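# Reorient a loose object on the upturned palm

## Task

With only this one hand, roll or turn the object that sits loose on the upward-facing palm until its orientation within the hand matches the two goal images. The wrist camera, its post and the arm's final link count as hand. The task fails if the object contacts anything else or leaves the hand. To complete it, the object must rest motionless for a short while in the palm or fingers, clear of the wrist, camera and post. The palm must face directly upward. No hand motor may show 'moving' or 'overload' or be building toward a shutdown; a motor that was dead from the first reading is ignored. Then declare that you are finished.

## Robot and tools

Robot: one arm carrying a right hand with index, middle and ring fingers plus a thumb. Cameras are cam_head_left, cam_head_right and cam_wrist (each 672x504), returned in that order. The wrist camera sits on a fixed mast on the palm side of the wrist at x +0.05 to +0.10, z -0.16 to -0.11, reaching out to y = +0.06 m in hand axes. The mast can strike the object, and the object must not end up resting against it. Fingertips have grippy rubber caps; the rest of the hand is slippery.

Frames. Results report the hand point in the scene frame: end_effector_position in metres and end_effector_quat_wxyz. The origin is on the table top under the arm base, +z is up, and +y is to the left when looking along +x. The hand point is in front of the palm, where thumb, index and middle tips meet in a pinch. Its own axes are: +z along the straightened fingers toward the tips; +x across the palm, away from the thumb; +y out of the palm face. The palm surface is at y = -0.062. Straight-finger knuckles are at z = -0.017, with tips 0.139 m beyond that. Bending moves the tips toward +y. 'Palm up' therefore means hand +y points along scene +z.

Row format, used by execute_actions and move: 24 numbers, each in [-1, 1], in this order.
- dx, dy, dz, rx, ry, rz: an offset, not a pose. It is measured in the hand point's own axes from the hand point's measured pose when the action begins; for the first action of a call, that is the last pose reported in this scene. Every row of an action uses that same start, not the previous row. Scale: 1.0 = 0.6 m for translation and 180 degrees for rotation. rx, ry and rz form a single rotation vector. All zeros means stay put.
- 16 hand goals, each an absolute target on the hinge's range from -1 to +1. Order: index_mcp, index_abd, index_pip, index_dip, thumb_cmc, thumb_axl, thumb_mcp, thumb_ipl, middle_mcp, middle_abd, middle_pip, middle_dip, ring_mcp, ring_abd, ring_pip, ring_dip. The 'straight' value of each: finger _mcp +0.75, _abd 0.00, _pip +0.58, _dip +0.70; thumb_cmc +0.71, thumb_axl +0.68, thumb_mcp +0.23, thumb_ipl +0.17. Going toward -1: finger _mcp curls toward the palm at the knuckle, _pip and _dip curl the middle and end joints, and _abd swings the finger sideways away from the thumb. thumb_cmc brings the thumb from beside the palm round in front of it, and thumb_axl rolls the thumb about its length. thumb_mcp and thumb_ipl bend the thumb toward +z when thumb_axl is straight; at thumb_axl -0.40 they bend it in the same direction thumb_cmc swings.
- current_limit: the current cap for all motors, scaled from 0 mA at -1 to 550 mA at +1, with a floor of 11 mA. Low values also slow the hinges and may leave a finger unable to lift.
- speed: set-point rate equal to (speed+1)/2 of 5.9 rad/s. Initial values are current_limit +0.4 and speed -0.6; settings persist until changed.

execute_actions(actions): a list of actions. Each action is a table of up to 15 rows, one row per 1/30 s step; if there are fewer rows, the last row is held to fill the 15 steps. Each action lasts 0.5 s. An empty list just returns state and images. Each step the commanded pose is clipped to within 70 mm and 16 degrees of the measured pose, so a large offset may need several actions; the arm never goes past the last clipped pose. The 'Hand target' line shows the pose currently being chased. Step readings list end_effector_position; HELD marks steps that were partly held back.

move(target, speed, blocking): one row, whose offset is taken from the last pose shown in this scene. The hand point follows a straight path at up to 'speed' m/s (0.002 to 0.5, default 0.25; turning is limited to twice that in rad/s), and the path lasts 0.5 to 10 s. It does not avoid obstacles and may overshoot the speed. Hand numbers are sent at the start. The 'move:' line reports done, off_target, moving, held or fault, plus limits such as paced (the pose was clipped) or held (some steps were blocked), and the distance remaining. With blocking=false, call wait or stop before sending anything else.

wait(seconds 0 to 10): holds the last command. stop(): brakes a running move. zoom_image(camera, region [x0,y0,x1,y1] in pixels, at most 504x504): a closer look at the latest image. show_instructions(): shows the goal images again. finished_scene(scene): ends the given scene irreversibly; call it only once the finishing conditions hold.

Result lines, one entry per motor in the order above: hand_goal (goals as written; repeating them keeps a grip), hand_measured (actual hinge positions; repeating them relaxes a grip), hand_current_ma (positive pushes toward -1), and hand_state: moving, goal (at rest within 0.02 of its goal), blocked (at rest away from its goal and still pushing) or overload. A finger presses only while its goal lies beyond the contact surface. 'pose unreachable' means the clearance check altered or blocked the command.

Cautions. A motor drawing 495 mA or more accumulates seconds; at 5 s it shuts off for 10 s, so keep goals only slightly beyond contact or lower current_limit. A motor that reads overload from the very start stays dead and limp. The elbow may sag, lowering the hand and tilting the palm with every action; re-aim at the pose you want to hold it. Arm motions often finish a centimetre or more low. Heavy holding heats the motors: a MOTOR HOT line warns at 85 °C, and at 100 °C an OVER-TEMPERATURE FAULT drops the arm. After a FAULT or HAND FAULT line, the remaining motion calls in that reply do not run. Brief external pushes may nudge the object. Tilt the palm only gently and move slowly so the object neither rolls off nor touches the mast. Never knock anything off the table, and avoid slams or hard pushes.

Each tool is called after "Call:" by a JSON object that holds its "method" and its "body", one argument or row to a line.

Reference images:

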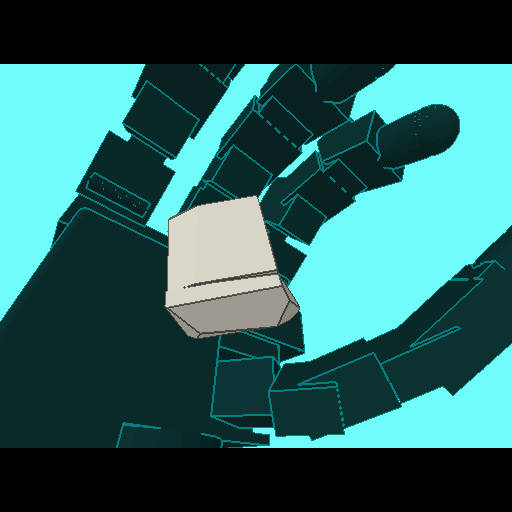

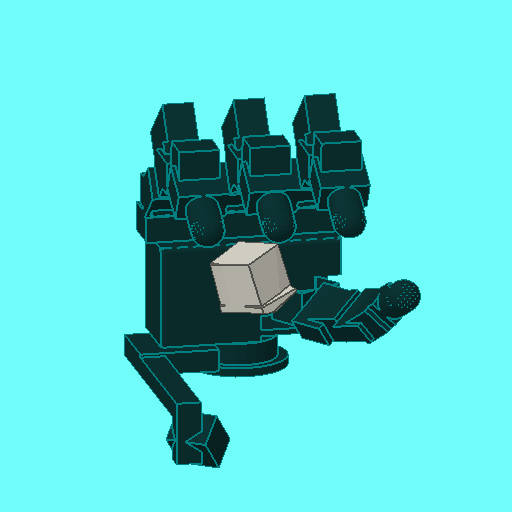

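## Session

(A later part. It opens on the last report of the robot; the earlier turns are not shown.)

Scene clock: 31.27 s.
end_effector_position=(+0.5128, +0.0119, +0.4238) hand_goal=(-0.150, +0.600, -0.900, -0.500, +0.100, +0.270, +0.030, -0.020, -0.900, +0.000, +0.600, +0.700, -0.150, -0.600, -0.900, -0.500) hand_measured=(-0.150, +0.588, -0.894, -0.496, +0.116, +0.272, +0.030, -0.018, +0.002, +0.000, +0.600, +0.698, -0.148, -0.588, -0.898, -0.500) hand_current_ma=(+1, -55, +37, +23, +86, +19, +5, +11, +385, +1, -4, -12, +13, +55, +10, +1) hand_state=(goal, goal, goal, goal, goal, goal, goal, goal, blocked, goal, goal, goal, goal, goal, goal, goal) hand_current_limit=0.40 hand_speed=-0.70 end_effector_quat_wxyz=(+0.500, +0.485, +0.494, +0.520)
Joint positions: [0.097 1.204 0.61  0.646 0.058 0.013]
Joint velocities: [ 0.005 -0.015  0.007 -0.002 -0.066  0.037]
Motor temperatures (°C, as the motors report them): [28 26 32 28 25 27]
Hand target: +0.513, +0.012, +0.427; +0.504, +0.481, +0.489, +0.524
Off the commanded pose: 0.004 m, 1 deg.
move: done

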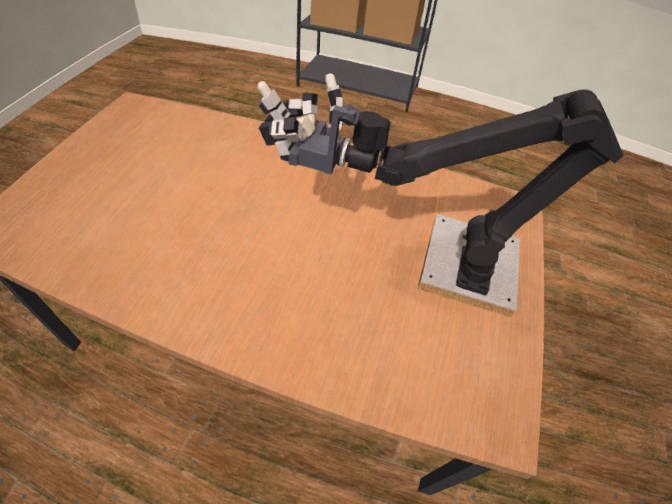

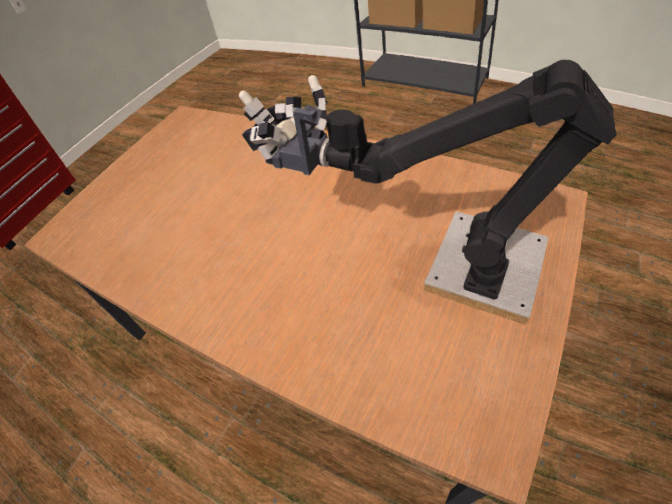

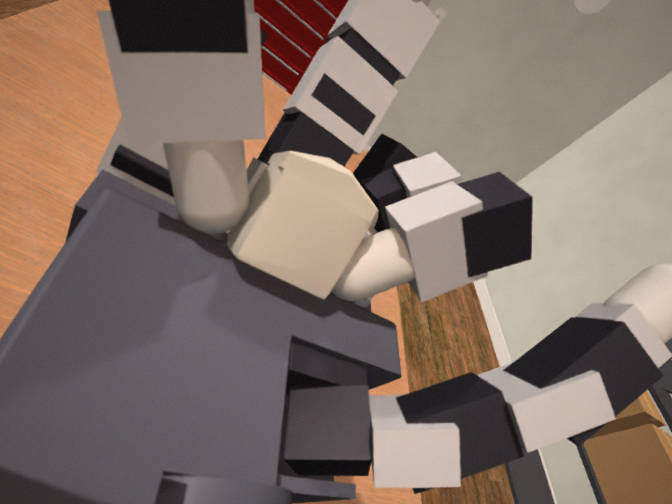

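Move the tips wristward and loosen slightly while the middle pushes.

Call:
{"method": "move", "body": {
  "target": [0,0.006,0,-0.006,0,0, -0.42,0.5,-0.65,-0.3, 0.1,0.27,0.03,-0.02, -0.8,0,0.6,0.7, -0.42,-0.6,-0.65,-0.3, 0.4,-0.8]
}}

Call:
{"method": "zoom_image", "body": {
  "camera": "cam_head_left",
  "region": [240,60,400,180]
}}

Scene clock: 33.30 s.
end_effector_position=(+0.5128, +0.0119, +0.4238) hand_goal=(-0.420, +0.500, -0.650, -0.300, +0.100, +0.270, +0.030, -0.020, -0.800, +0.000, +0.600, +0.700, -0.420, -0.600, -0.650, -0.300) hand_measured=(-0.418, +0.504, -0.658, -0.304, +0.116, +0.272, +0.030, -0.018, -0.798, +0.000, +0.600, +0.698, -0.418, -0.598, -0.658, -0.304) hand_current_ma=(+8, +22, -40, -19, +86, +19, +5, +11, +6, +1, -2, -12, +7, +10, -39, -17) hand_state=(goal, goal, goal, goal, goal, goal, goal, goal, goal, goal, goal, goal, goal, goal, goal, goal) hand_current_limit=0.40 hand_speed=-0.80 end_effector_quat_wxyz=(+0.500, +0.485, +0.494, +0.520)
Joint positions: [0.097 1.204 0.61  0.646 0.058 0.013]
Joint velocities: [-0.005 -0.015 -0.002  0.007 -0.066 -0.051]
Motor temperatures (°C, as the motors report them): [28 26 32 28 25 27]
Hand target: +0.513, +0.012, +0.427; +0.504, +0.481, +0.489, +0.524
Off the commanded pose: 0.004 m, 1 deg.
move: done

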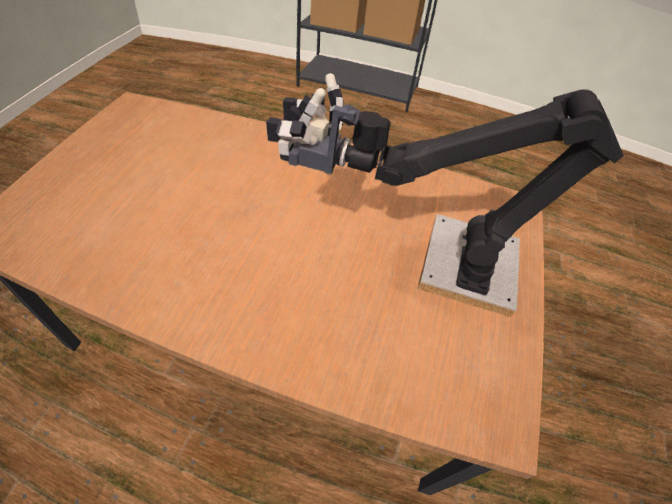

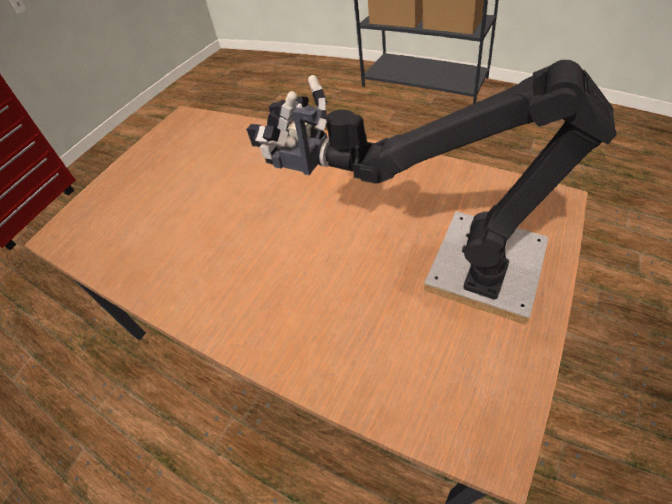

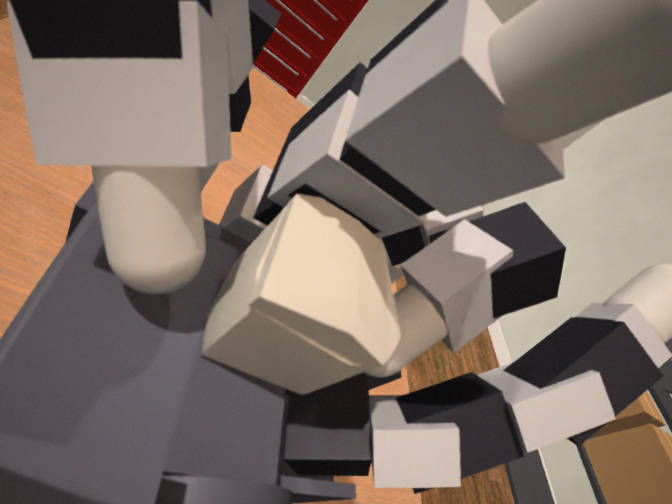

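Region (240, 60, 400, 180) of cam_head_left's 672x504 image, scaled by 3.150, with more detail than that image has; it fills the top 378 rows of this view, and the rest is white.

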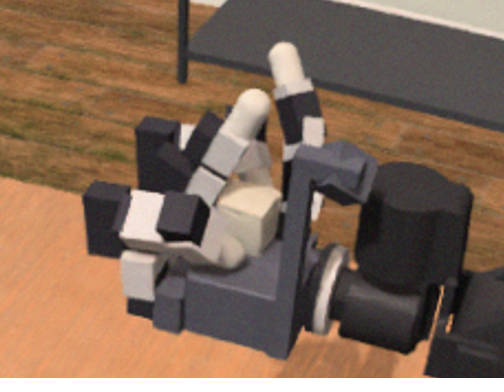

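Call:
{"method": "move", "body": {
  "target": [0,0.006,0,-0.006,0,0, -0.47,0.85,-0.72,-0.4, 0.3,0.27,0.03,-0.02, -0.85,0,0.6,0.7, -0.47,-0.85,-0.72,-0.4, 0.4,-0.7]
}}

Call:
{"method": "move", "body": {
  "target": [0,0.006,0,-0.006,0,0, -0.15,0.85,-0.9,-0.5, 0.3,0.27,0.03,-0.02, -1,0,0.6,0.7, -0.15,-0.85,-0.9,-0.5, 0.6,-0.8]
}}

Call:
{"method": "zoom_image", "body": {
  "camera": "cam_head_left",
  "region": [240,60,400,180]
}}

Scene clock: 34.17 s.
end_effector_position=(+0.5128, +0.0119, +0.4238) hand_goal=(-0.470, +0.850, -0.720, -0.400, +0.300, +0.270, +0.030, -0.020, -0.850, +0.000, +0.600, +0.700, -0.470, -0.850, -0.720, -0.400) hand_measured=(-0.458, +0.848, -0.702, -0.390, +0.308, +0.272, +0.030, -0.018, -0.850, +0.000, +0.600, +0.698, -0.458, -0.848, -0.700, -0.390) hand_current_ma=(+69, -11, +99, +55, +38, +19, +5, +11, -1, +1, -2, -12, +64, +8, +99, +54) hand_state=(goal, goal, goal, goal, goal, goal, goal, goal, goal, goal, goal, goal, goal, goal, goal, goal) hand_current_limit=0.40 hand_speed=-0.70 end_effector_quat_wxyz=(+0.500, +0.485, +0.494, +0.520)
Joint positions: [0.097 1.204 0.61  0.646 0.058 0.013]
Joint velocities: [-0.005 -0.024  0.007  0.002  0.007  0.066]
Motor temperatures (°C, as the motors report them): [28 26 32 28 25 27]
Hand target: +0.513, +0.012, +0.427; +0.504, +0.481, +0.489, +0.524
Off the commanded pose: 0.004 m, 1 deg.
move: done

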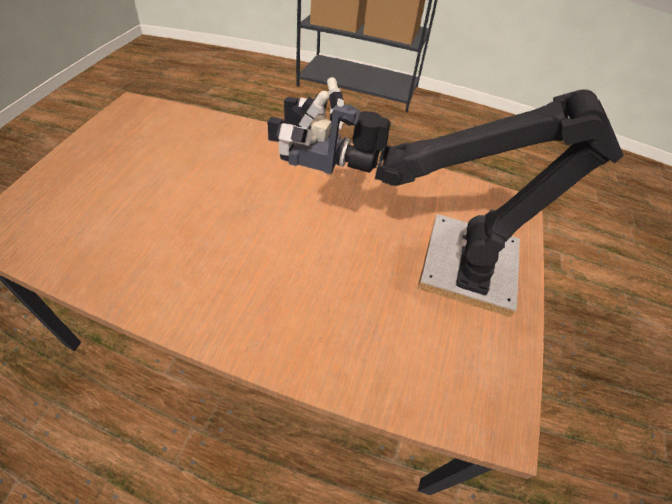

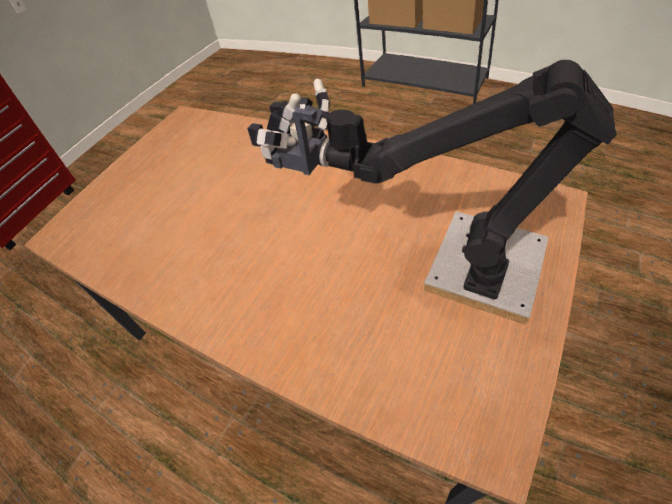

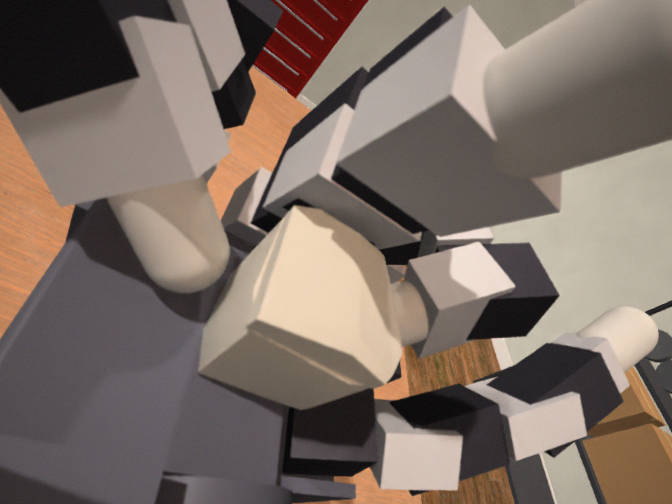

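Scene clock: 35.13 s.
end_effector_position=(+0.5128, +0.0119, +0.4238) hand_goal=(-0.150, +0.850, -0.900, -0.500, +0.300, +0.270, +0.030, -0.020, -1.000, +0.000, +0.600, +0.700, -0.150, -0.850, -0.900, -0.500) hand_measured=(-0.206, +0.814, -0.866, -0.482, +0.308, +0.272, +0.030, -0.018, -0.962, +0.000, +0.600, +0.698, -0.196, -0.810, -0.866, -0.484) hand_current_ma=(-304, -170, +189, +89, +38, +19, +5, +11, +208, +1, -2, -12, -249, +173, +174, +77) hand_state=(blocked, blocked, blocked, goal, goal, goal, goal, goal, blocked, goal, goal, goal, blocked, blocked, blocked, goal) hand_current_limit=0.60 hand_speed=-0.80 end_effector_quat_wxyz=(+0.500, +0.485, +0.494, +0.520)
Joint positions: [0.097 1.204 0.61  0.646 0.058 0.013]
Joint velocities: [ 0.005  0.005  0.012 -0.007 -0.007  0.007]
Motor temperatures (°C, as the motors report them): [28 26 32 28 25 27]
Hand target: +0.513, +0.012, +0.427; +0.504, +0.481, +0.489, +0.524
Off the commanded pose: 0.004 m, 1 deg.
move: done

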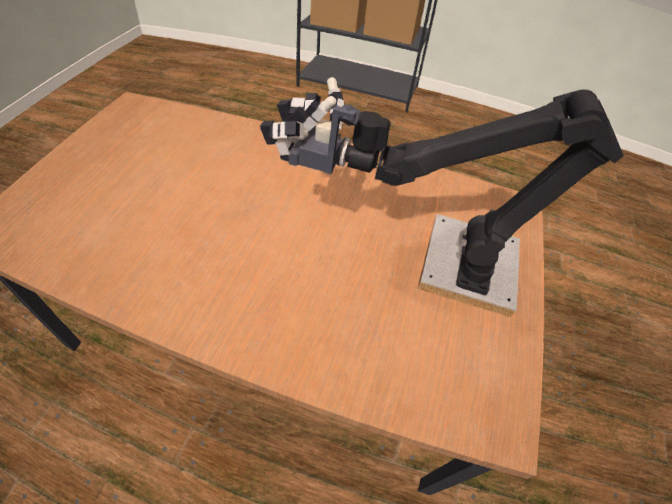

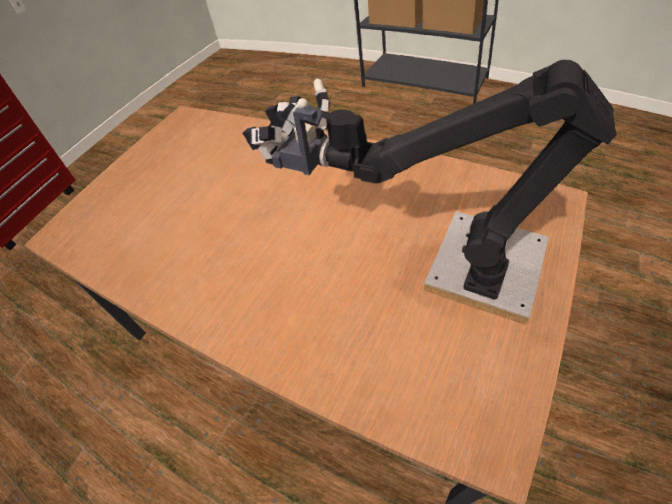

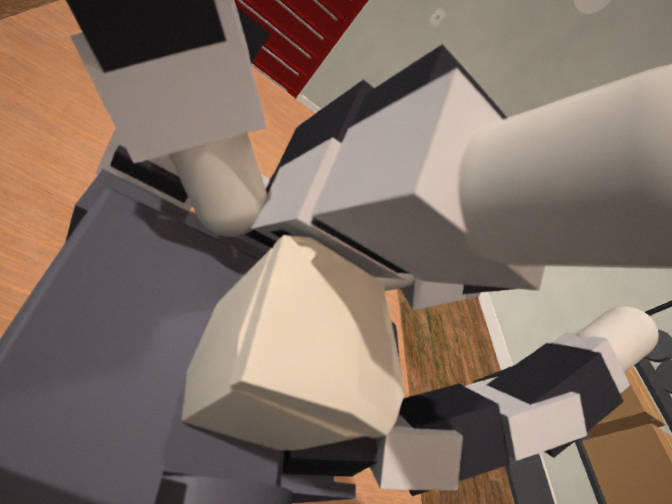

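Region (240, 60, 400, 180) of cam_head_left's 672x504 image, scaled by 3.150, with more detail than that image has; it fills the top 378 rows of this view, and the rest is white.

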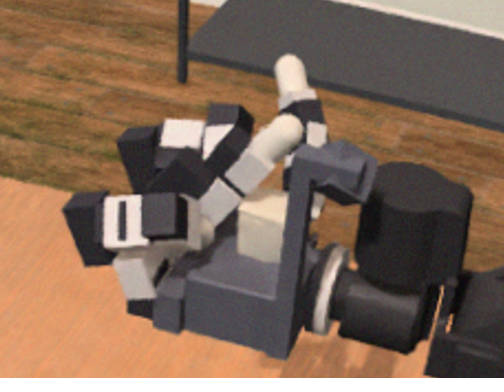

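Call:
{"method": "move", "body": {
  "target": [0,0.0,0,0.11,0,0, -0.25,0.2,-0.75,-0.4, 0.2,0.27,0.03,-0.02, -0.66,0,0.6,0.7, -0.25,-0.2,-0.75,-0.4, 0.4,-0.4],
  "speed": 0.15
}}

Call:
{"method": "move", "body": {
  "target": [0,0.06,-0.02,-0.02,0,0, -0.4,0.85,-0.75,-0.42, 0.2,0.27,0.03,-0.02, -0.66,0,0.6,0.7, -0.4,-0.85,-0.75,-0.42, 0.4,-0.6]
}}

Scene clock: 36.87 s.
end_effector_position=(+0.5020, +0.0116, +0.3751) hand_goal=(-0.250, +0.200, -0.750, -0.400, +0.200, +0.270, +0.030, -0.020, -0.660, +0.000, +0.600, +0.700, -0.250, -0.200, -0.750, -0.400) hand_measured=(-0.246, +0.204, -0.756, -0.404, +0.218, +0.272, +0.030, -0.018, -0.658, +0.000, +0.600, +0.698, -0.246, -0.204, -0.758, -0.404) hand_current_ma=(+23, +16, -38, -20, +99, +19, +5, +11, +11, +1, -1, -12, +23, -19, -39, -18) hand_state=(goal, goal, goal, goal, goal, goal, goal, goal, moving, goal, goal, goal, goal, goal, goal, goal) hand_current_limit=0.40 hand_speed=-0.40 end_effector_quat_wxyz=(+0.394, +0.573, +0.597, +0.400)
Joint positions: [ 0.097  1.015  0.652 -0.004  0.052  0.014]
Joint velocities: [-0.005 -0.005  0.017 -0.037 -0.037 -0.022]
Motor temperatures (°C, as the motors report them): [28 26 32 28 25 27]
Hand target: +0.509, +0.012, +0.423; +0.411, +0.562, +0.578, +0.426
Off the commanded pose: 0.050 m, 4 deg.
move: off_target

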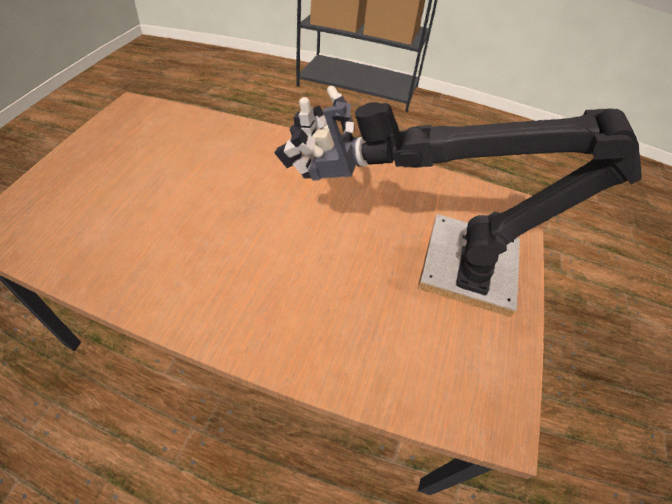

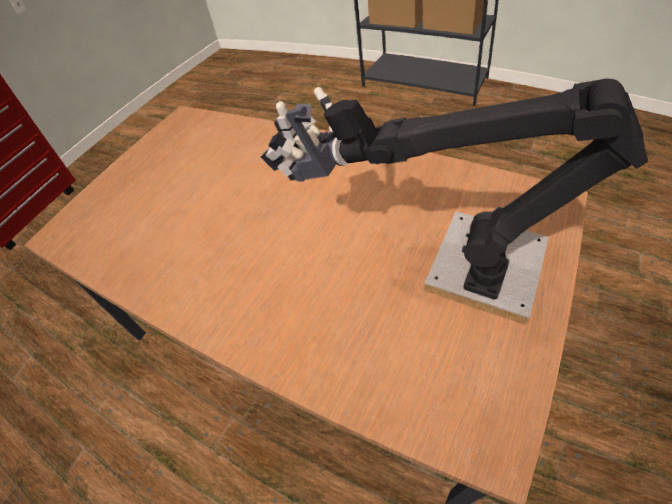

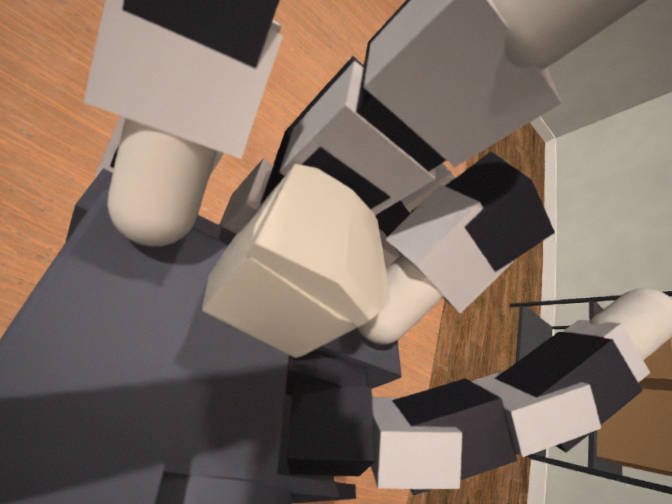

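Scene clock: 37.70 s.
end_effector_position=(+0.4998, +0.0115, +0.3800) hand_goal=(-0.400, +0.850, -0.750, -0.420, +0.200, +0.270, +0.030, -0.020, -0.660, +0.000, +0.600, +0.700, -0.400, -0.850, -0.750, -0.420) hand_measured=(-0.392, +0.830, -0.742, -0.418, +0.218, +0.272, +0.030, -0.018, -0.658, +0.000, +0.600, +0.698, -0.398, -0.826, -0.738, -0.418) hand_current_ma=(+41, -88, +41, +14, +99, +19, +5, +11, +14, +1, -1, -12, +15, +105, +63, +15) hand_state=(goal, goal, goal, goal, goal, goal, goal, goal, goal, goal, goal, goal, goal, blocked, goal, goal) hand_current_limit=0.40 hand_speed=-0.60 end_effector_quat_wxyz=(+0.397, +0.571, +0.595, +0.404)
Joint positions: [ 0.097  1.005  0.652 -0.004  0.052  0.014]
Joint velocities: [-0.005  0.015 -0.022  0.007  0.022  0.022]
Motor temperatures (°C, as the motors report them): [28 26 32 28 25 27]
Hand target: +0.503, +0.012, +0.413; +0.412, +0.561, +0.584, +0.419
Off the commanded pose: 0.033 m, 3 deg.
move: off_target

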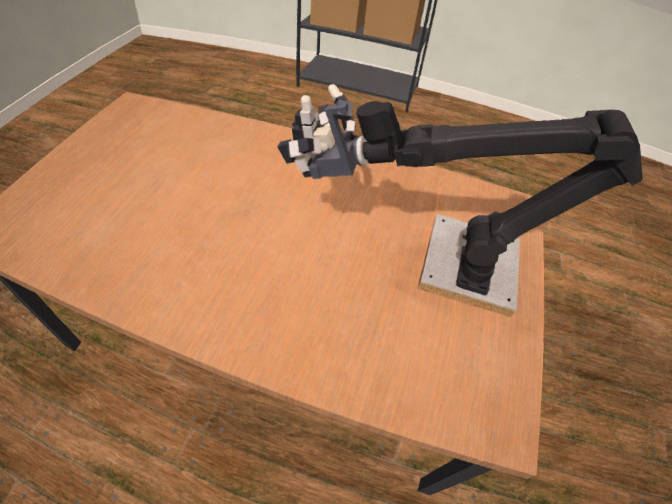

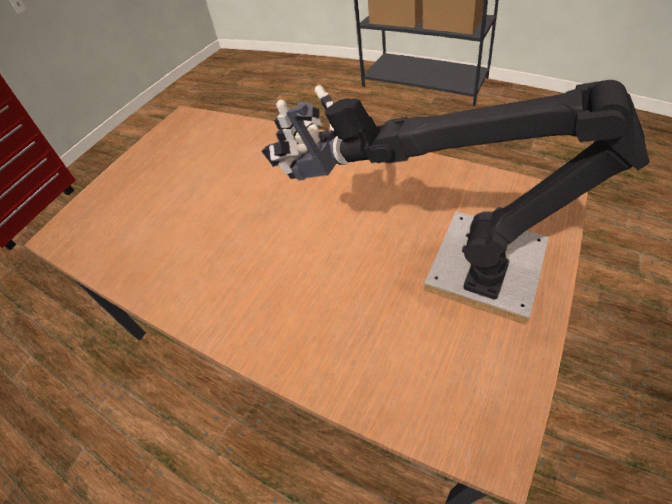

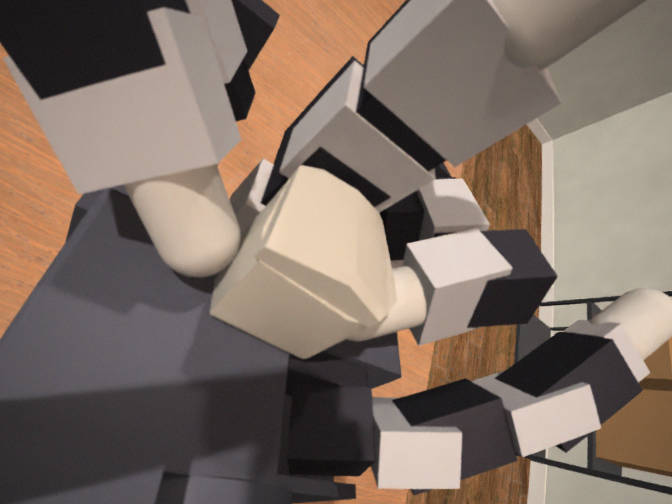

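Call:
{"method": "move", "body": {
  "target": [0,0.07,-0.02,-0.13,0,0, -0.33,0.92,-0.78,-0.42, 0.2,0.27,0.03,-0.02, 0.65,0,0,0, -0.33,-0.92,-0.78,-0.42, 0.4,-0.5]
}}

Call:
{"method": "move", "body": {
  "target": [0,0.01,0,-0.006,0,0, -0.2,0.92,-0.78,-0.42, 0.2,0.27,0.03,-0.02, 0.65,0,-1,-0.2, -0.2,-0.92,-0.78,-0.42, 0.4,-0.5]
}}

Call:
{"method": "zoom_image", "body": {
  "camera": "cam_head_left",
  "region": [240,60,400,180]
}}

Scene clock: 39.30 s.
end_effector_position=(+0.5054, +0.0125, +0.4224) hand_goal=(-0.330, +0.920, -0.780, -0.420, +0.200, +0.270, +0.030, -0.020, +0.650, +0.000, +0.000, +0.000, -0.330, -0.920, -0.780, -0.420) hand_measured=(-0.326, +0.878, -0.746, -0.418, +0.218, +0.272, +0.030, -0.018, +0.660, +0.000, +0.004, +0.002, -0.336, -0.864, -0.730, -0.406) hand_current_ma=(+24, -195, +190, +14, +99, +19, +5, +11, +49, +1, +16, +12, -37, +244, +248, +72) hand_state=(goal, blocked, blocked, goal, goal, goal, goal, goal, goal, goal, goal, goal, goal, blocked, blocked, goal) hand_current_limit=0.40 hand_speed=-0.50 end_effector_quat_wxyz=(+0.495, +0.487, +0.501, +0.516)
Joint positions: [0.097 1.17  0.593 0.612 0.052 0.01 ]
Joint velocities: [-0.015 -0.015  0.002 -0.007 -0.007 -0.066]
Motor temperatures (°C, as the motors report them): [28 26 32 28 25 27]
Hand target: +0.503, +0.012, +0.424; +0.503, +0.481, +0.499, +0.517
Off the commanded pose: 0.002 m, 1 deg.
move: done

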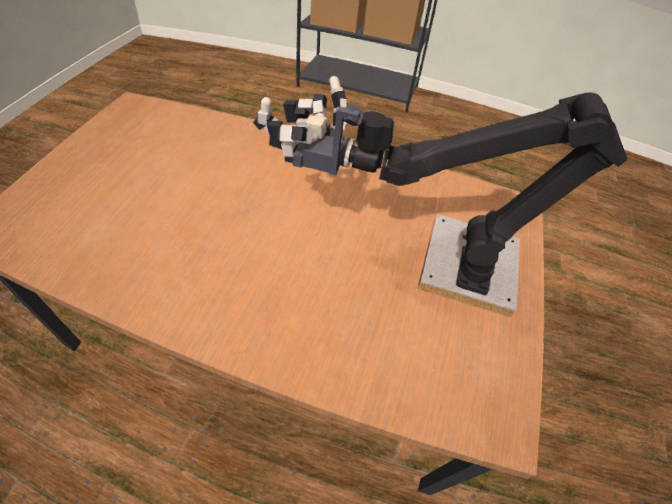

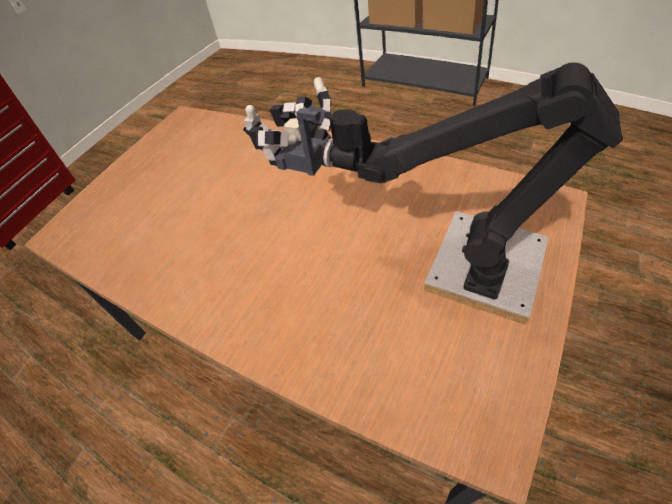

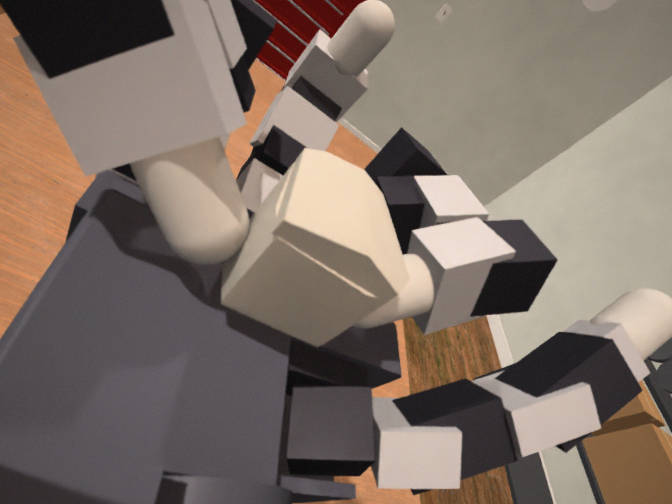

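Scene clock: 40.40 s.
end_effector_position=(+0.5054, +0.0125, +0.4224) hand_goal=(-0.200, +0.920, -0.780, -0.420, +0.200, +0.270, +0.030, -0.020, +0.650, +0.000, -1.000, -0.200, -0.200, -0.920, -0.780, -0.420) hand_measured=(-0.198, +0.878, -0.746, -0.418, +0.218, +0.272, +0.030, -0.018, +0.660, +0.000, -0.998, -0.198, -0.214, -0.866, -0.730, -0.406) hand_current_ma=(+14, -191, +190, +14, +99, +19, +5, +11, +51, +1, +7, +11, -74, +238, +248, +72) hand_state=(goal, blocked, blocked, goal, goal, goal, goal, goal, goal, goal, goal, goal, goal, blocked, blocked, goal) hand_current_limit=0.40 hand_speed=-0.50 end_effector_quat_wxyz=(+0.495, +0.487, +0.501, +0.516)
Joint positions: [0.097 1.17  0.593 0.612 0.052 0.01 ]
Joint velocities: [-0.005 -0.005  0.002 -0.002 -0.007 -0.037]
Motor temperatures (°C, as the motors report them): [28 26 32 28 25 27]
Hand target: +0.505, +0.012, +0.428; +0.500, +0.483, +0.496, +0.521
Off the commanded pose: 0.006 m, 1 deg.
move: done

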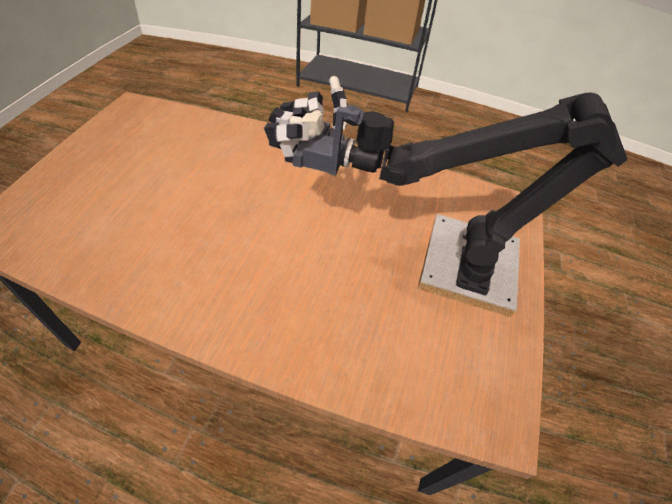

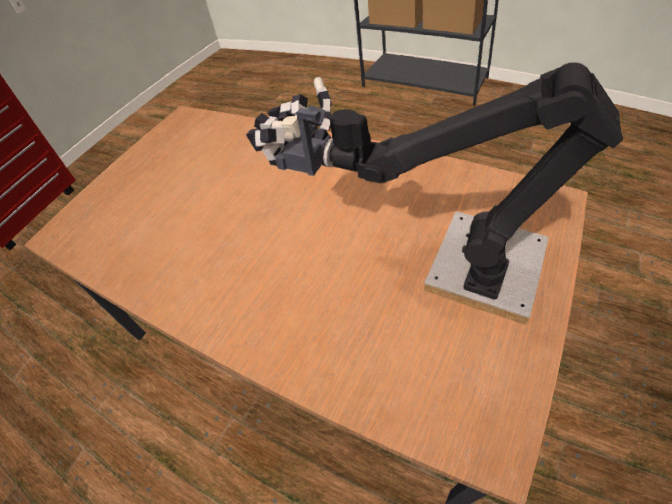

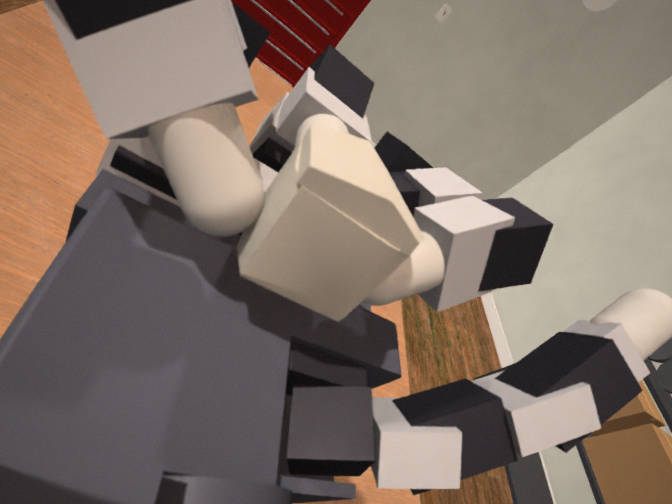

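Region (240, 60, 400, 180) of cam_head_left's 672x504 image, scaled by 3.150, with more detail than that image has; it fills the top 378 rows of this view, and the rest is white.

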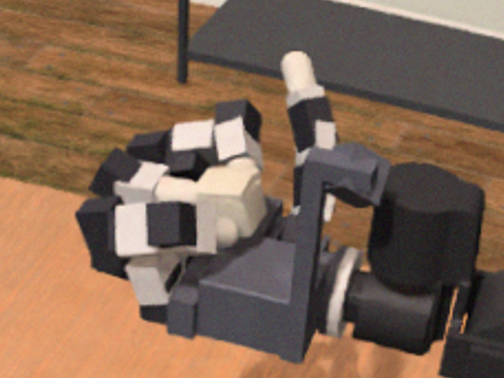

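Lifted. Poke with middle.

Call:
{"method": "move", "body": {
  "target": [0,0.01,0,-0.006,0,0, -0.17,0.92,-0.78,-0.42, 0.2,0.27,0.03,-0.02, 0.3,0,-0.95,0.1, -0.17,-0.92,-0.78,-0.42, 0.4,-0.8]
}}

Call:
{"method": "move", "body": {
  "target": [0,0.01,0,-0.006,0,0, -0.17,0.92,-0.78,-0.42, 0.2,0.27,0.03,-0.02, -0.05,0,-0.7,0.3, -0.17,-0.92,-0.78,-0.42, 0.4,-0.8]
}}

Call:
{"method": "zoom_image", "body": {
  "camera": "cam_head_left",
  "region": [240,60,400,180]
}}

Scene clock: 41.63 s.
end_effector_position=(+0.5054, +0.0125, +0.4224) hand_goal=(-0.170, +0.920, -0.780, -0.420, +0.200, +0.270, +0.030, -0.020, +0.300, +0.000, -0.950, +0.100, -0.170, -0.920, -0.780, -0.420) hand_measured=(-0.180, +0.880, -0.746, -0.414, +0.218, +0.272, +0.030, -0.018, +0.362, +0.000, -0.920, +0.110, -0.184, -0.868, -0.730, -0.406) hand_current_ma=(-48, -183, +190, +26, +99, +19, +5, +11, +332, +2, +146, +62, -73, +226, +249, +75) hand_state=(goal, blocked, blocked, goal, goal, goal, goal, goal, blocked, goal, blocked, goal, goal, blocked, blocked, goal) hand_current_limit=0.40 hand_speed=-0.80 end_effector_quat_wxyz=(+0.495, +0.487, +0.501, +0.516)
Joint positions: [0.097 1.17  0.593 0.612 0.052 0.01 ]
Joint velocities: [-0.005 -0.015  0.002  0.007  0.022 -0.022]
Motor temperatures (°C, as the motors report them): [28 26 32 28 25 27]
Hand target: +0.505, +0.012, +0.428; +0.500, +0.483, +0.496, +0.521
Off the commanded pose: 0.006 m, 1 deg.
move: done

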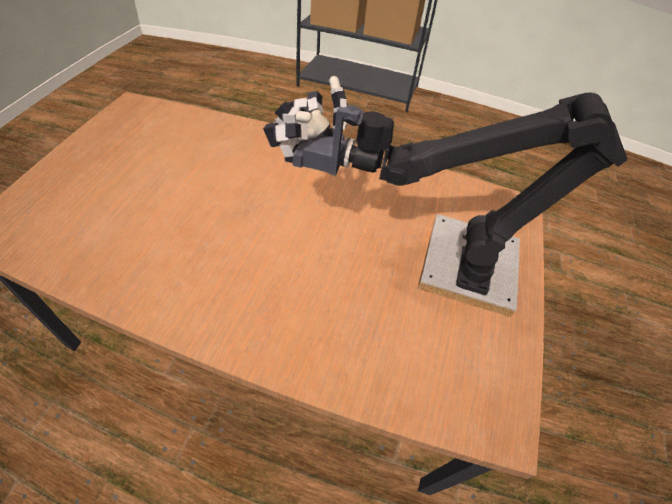

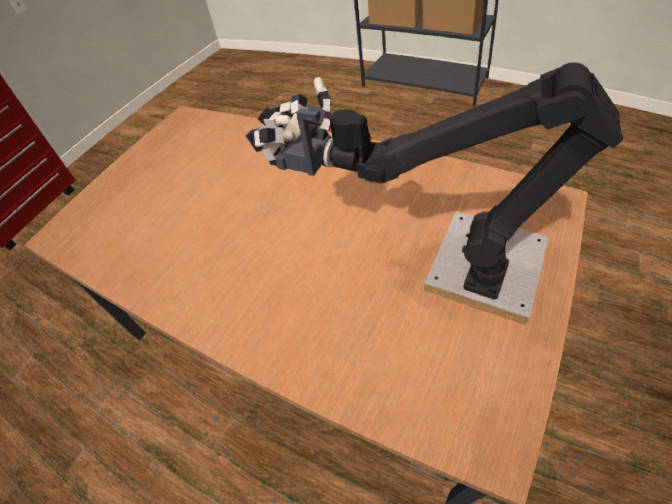

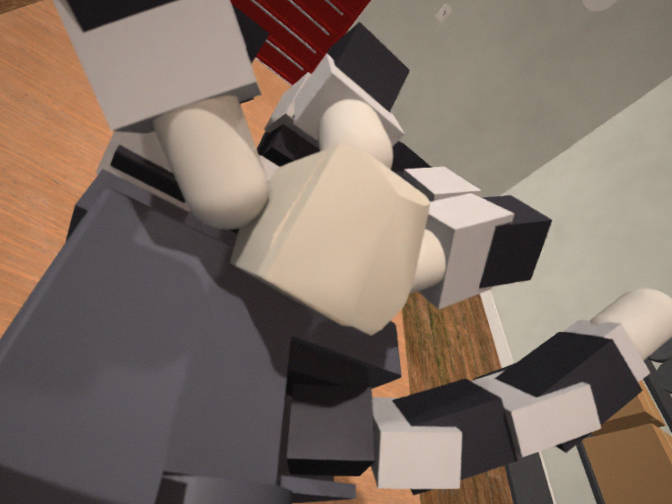

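Scene clock: 42.70 s.
end_effector_position=(+0.5054, +0.0125, +0.4224) hand_goal=(-0.170, +0.920, -0.780, -0.420, +0.200, +0.270, +0.030, -0.020, -0.050, +0.000, -0.700, +0.300, -0.170, -0.920, -0.780, -0.420) hand_measured=(-0.172, +0.886, -0.746, -0.414, +0.218, +0.272, +0.030, -0.018, -0.036, +0.000, -0.700, +0.300, -0.176, -0.874, -0.730, -0.408) hand_current_ma=(-8, -155, +190, +26, +99, +19, +5, +11, +76, +2, +2, +0, -35, +201, +249, +65) hand_state=(goal, blocked, blocked, goal, goal, goal, goal, goal, goal, goal, goal, goal, goal, blocked, blocked, goal) hand_current_limit=0.40 hand_speed=-0.80 end_effector_quat_wxyz=(+0.495, +0.487, +0.501, +0.516)
Joint positions: [0.097 1.17  0.593 0.612 0.052 0.01 ]
Joint velocities: [ 0.005 -0.005 -0.007 -0.012 -0.007 -0.022]
Motor temperatures (°C, as the motors report them): [28 26 32 28 25 27]
Hand target: +0.505, +0.012, +0.428; +0.500, +0.483, +0.496, +0.521
Off the commanded pose: 0.006 m, 1 deg.
move: done

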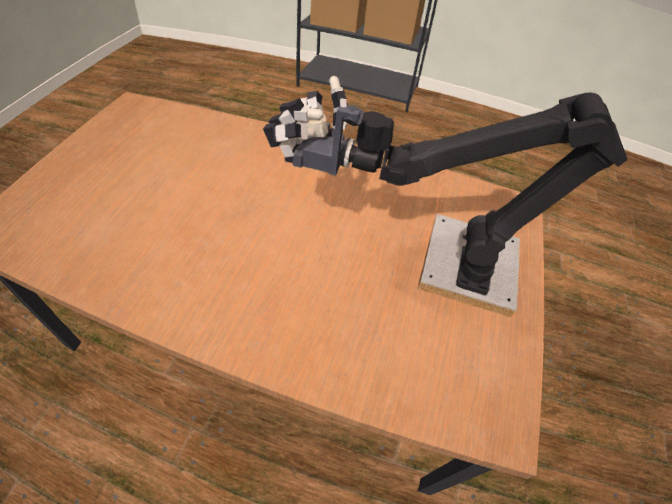

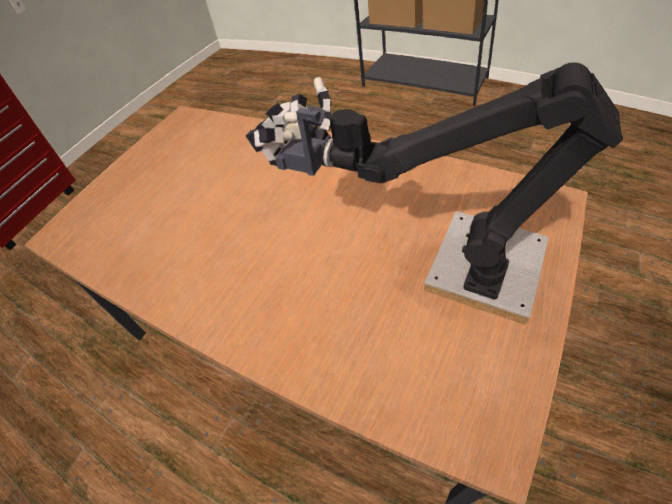

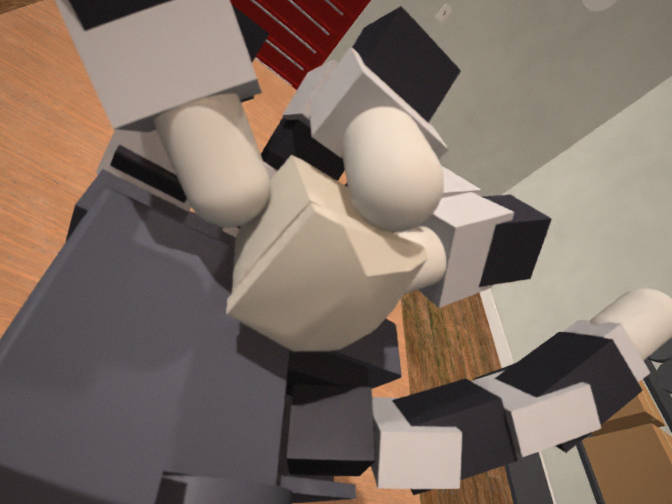

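Region (240, 60, 400, 180) of cam_head_left's 672x504 image, scaled by 3.150, with more detail than that image has; it fills the top 378 rows of this view, and the rest is white.

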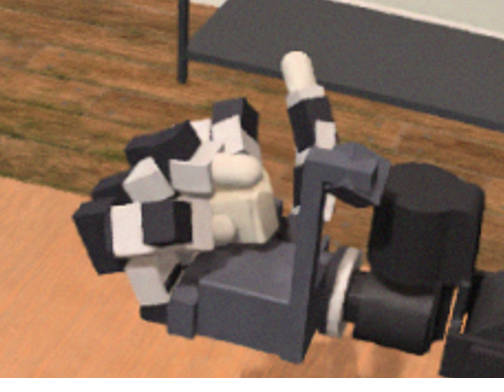

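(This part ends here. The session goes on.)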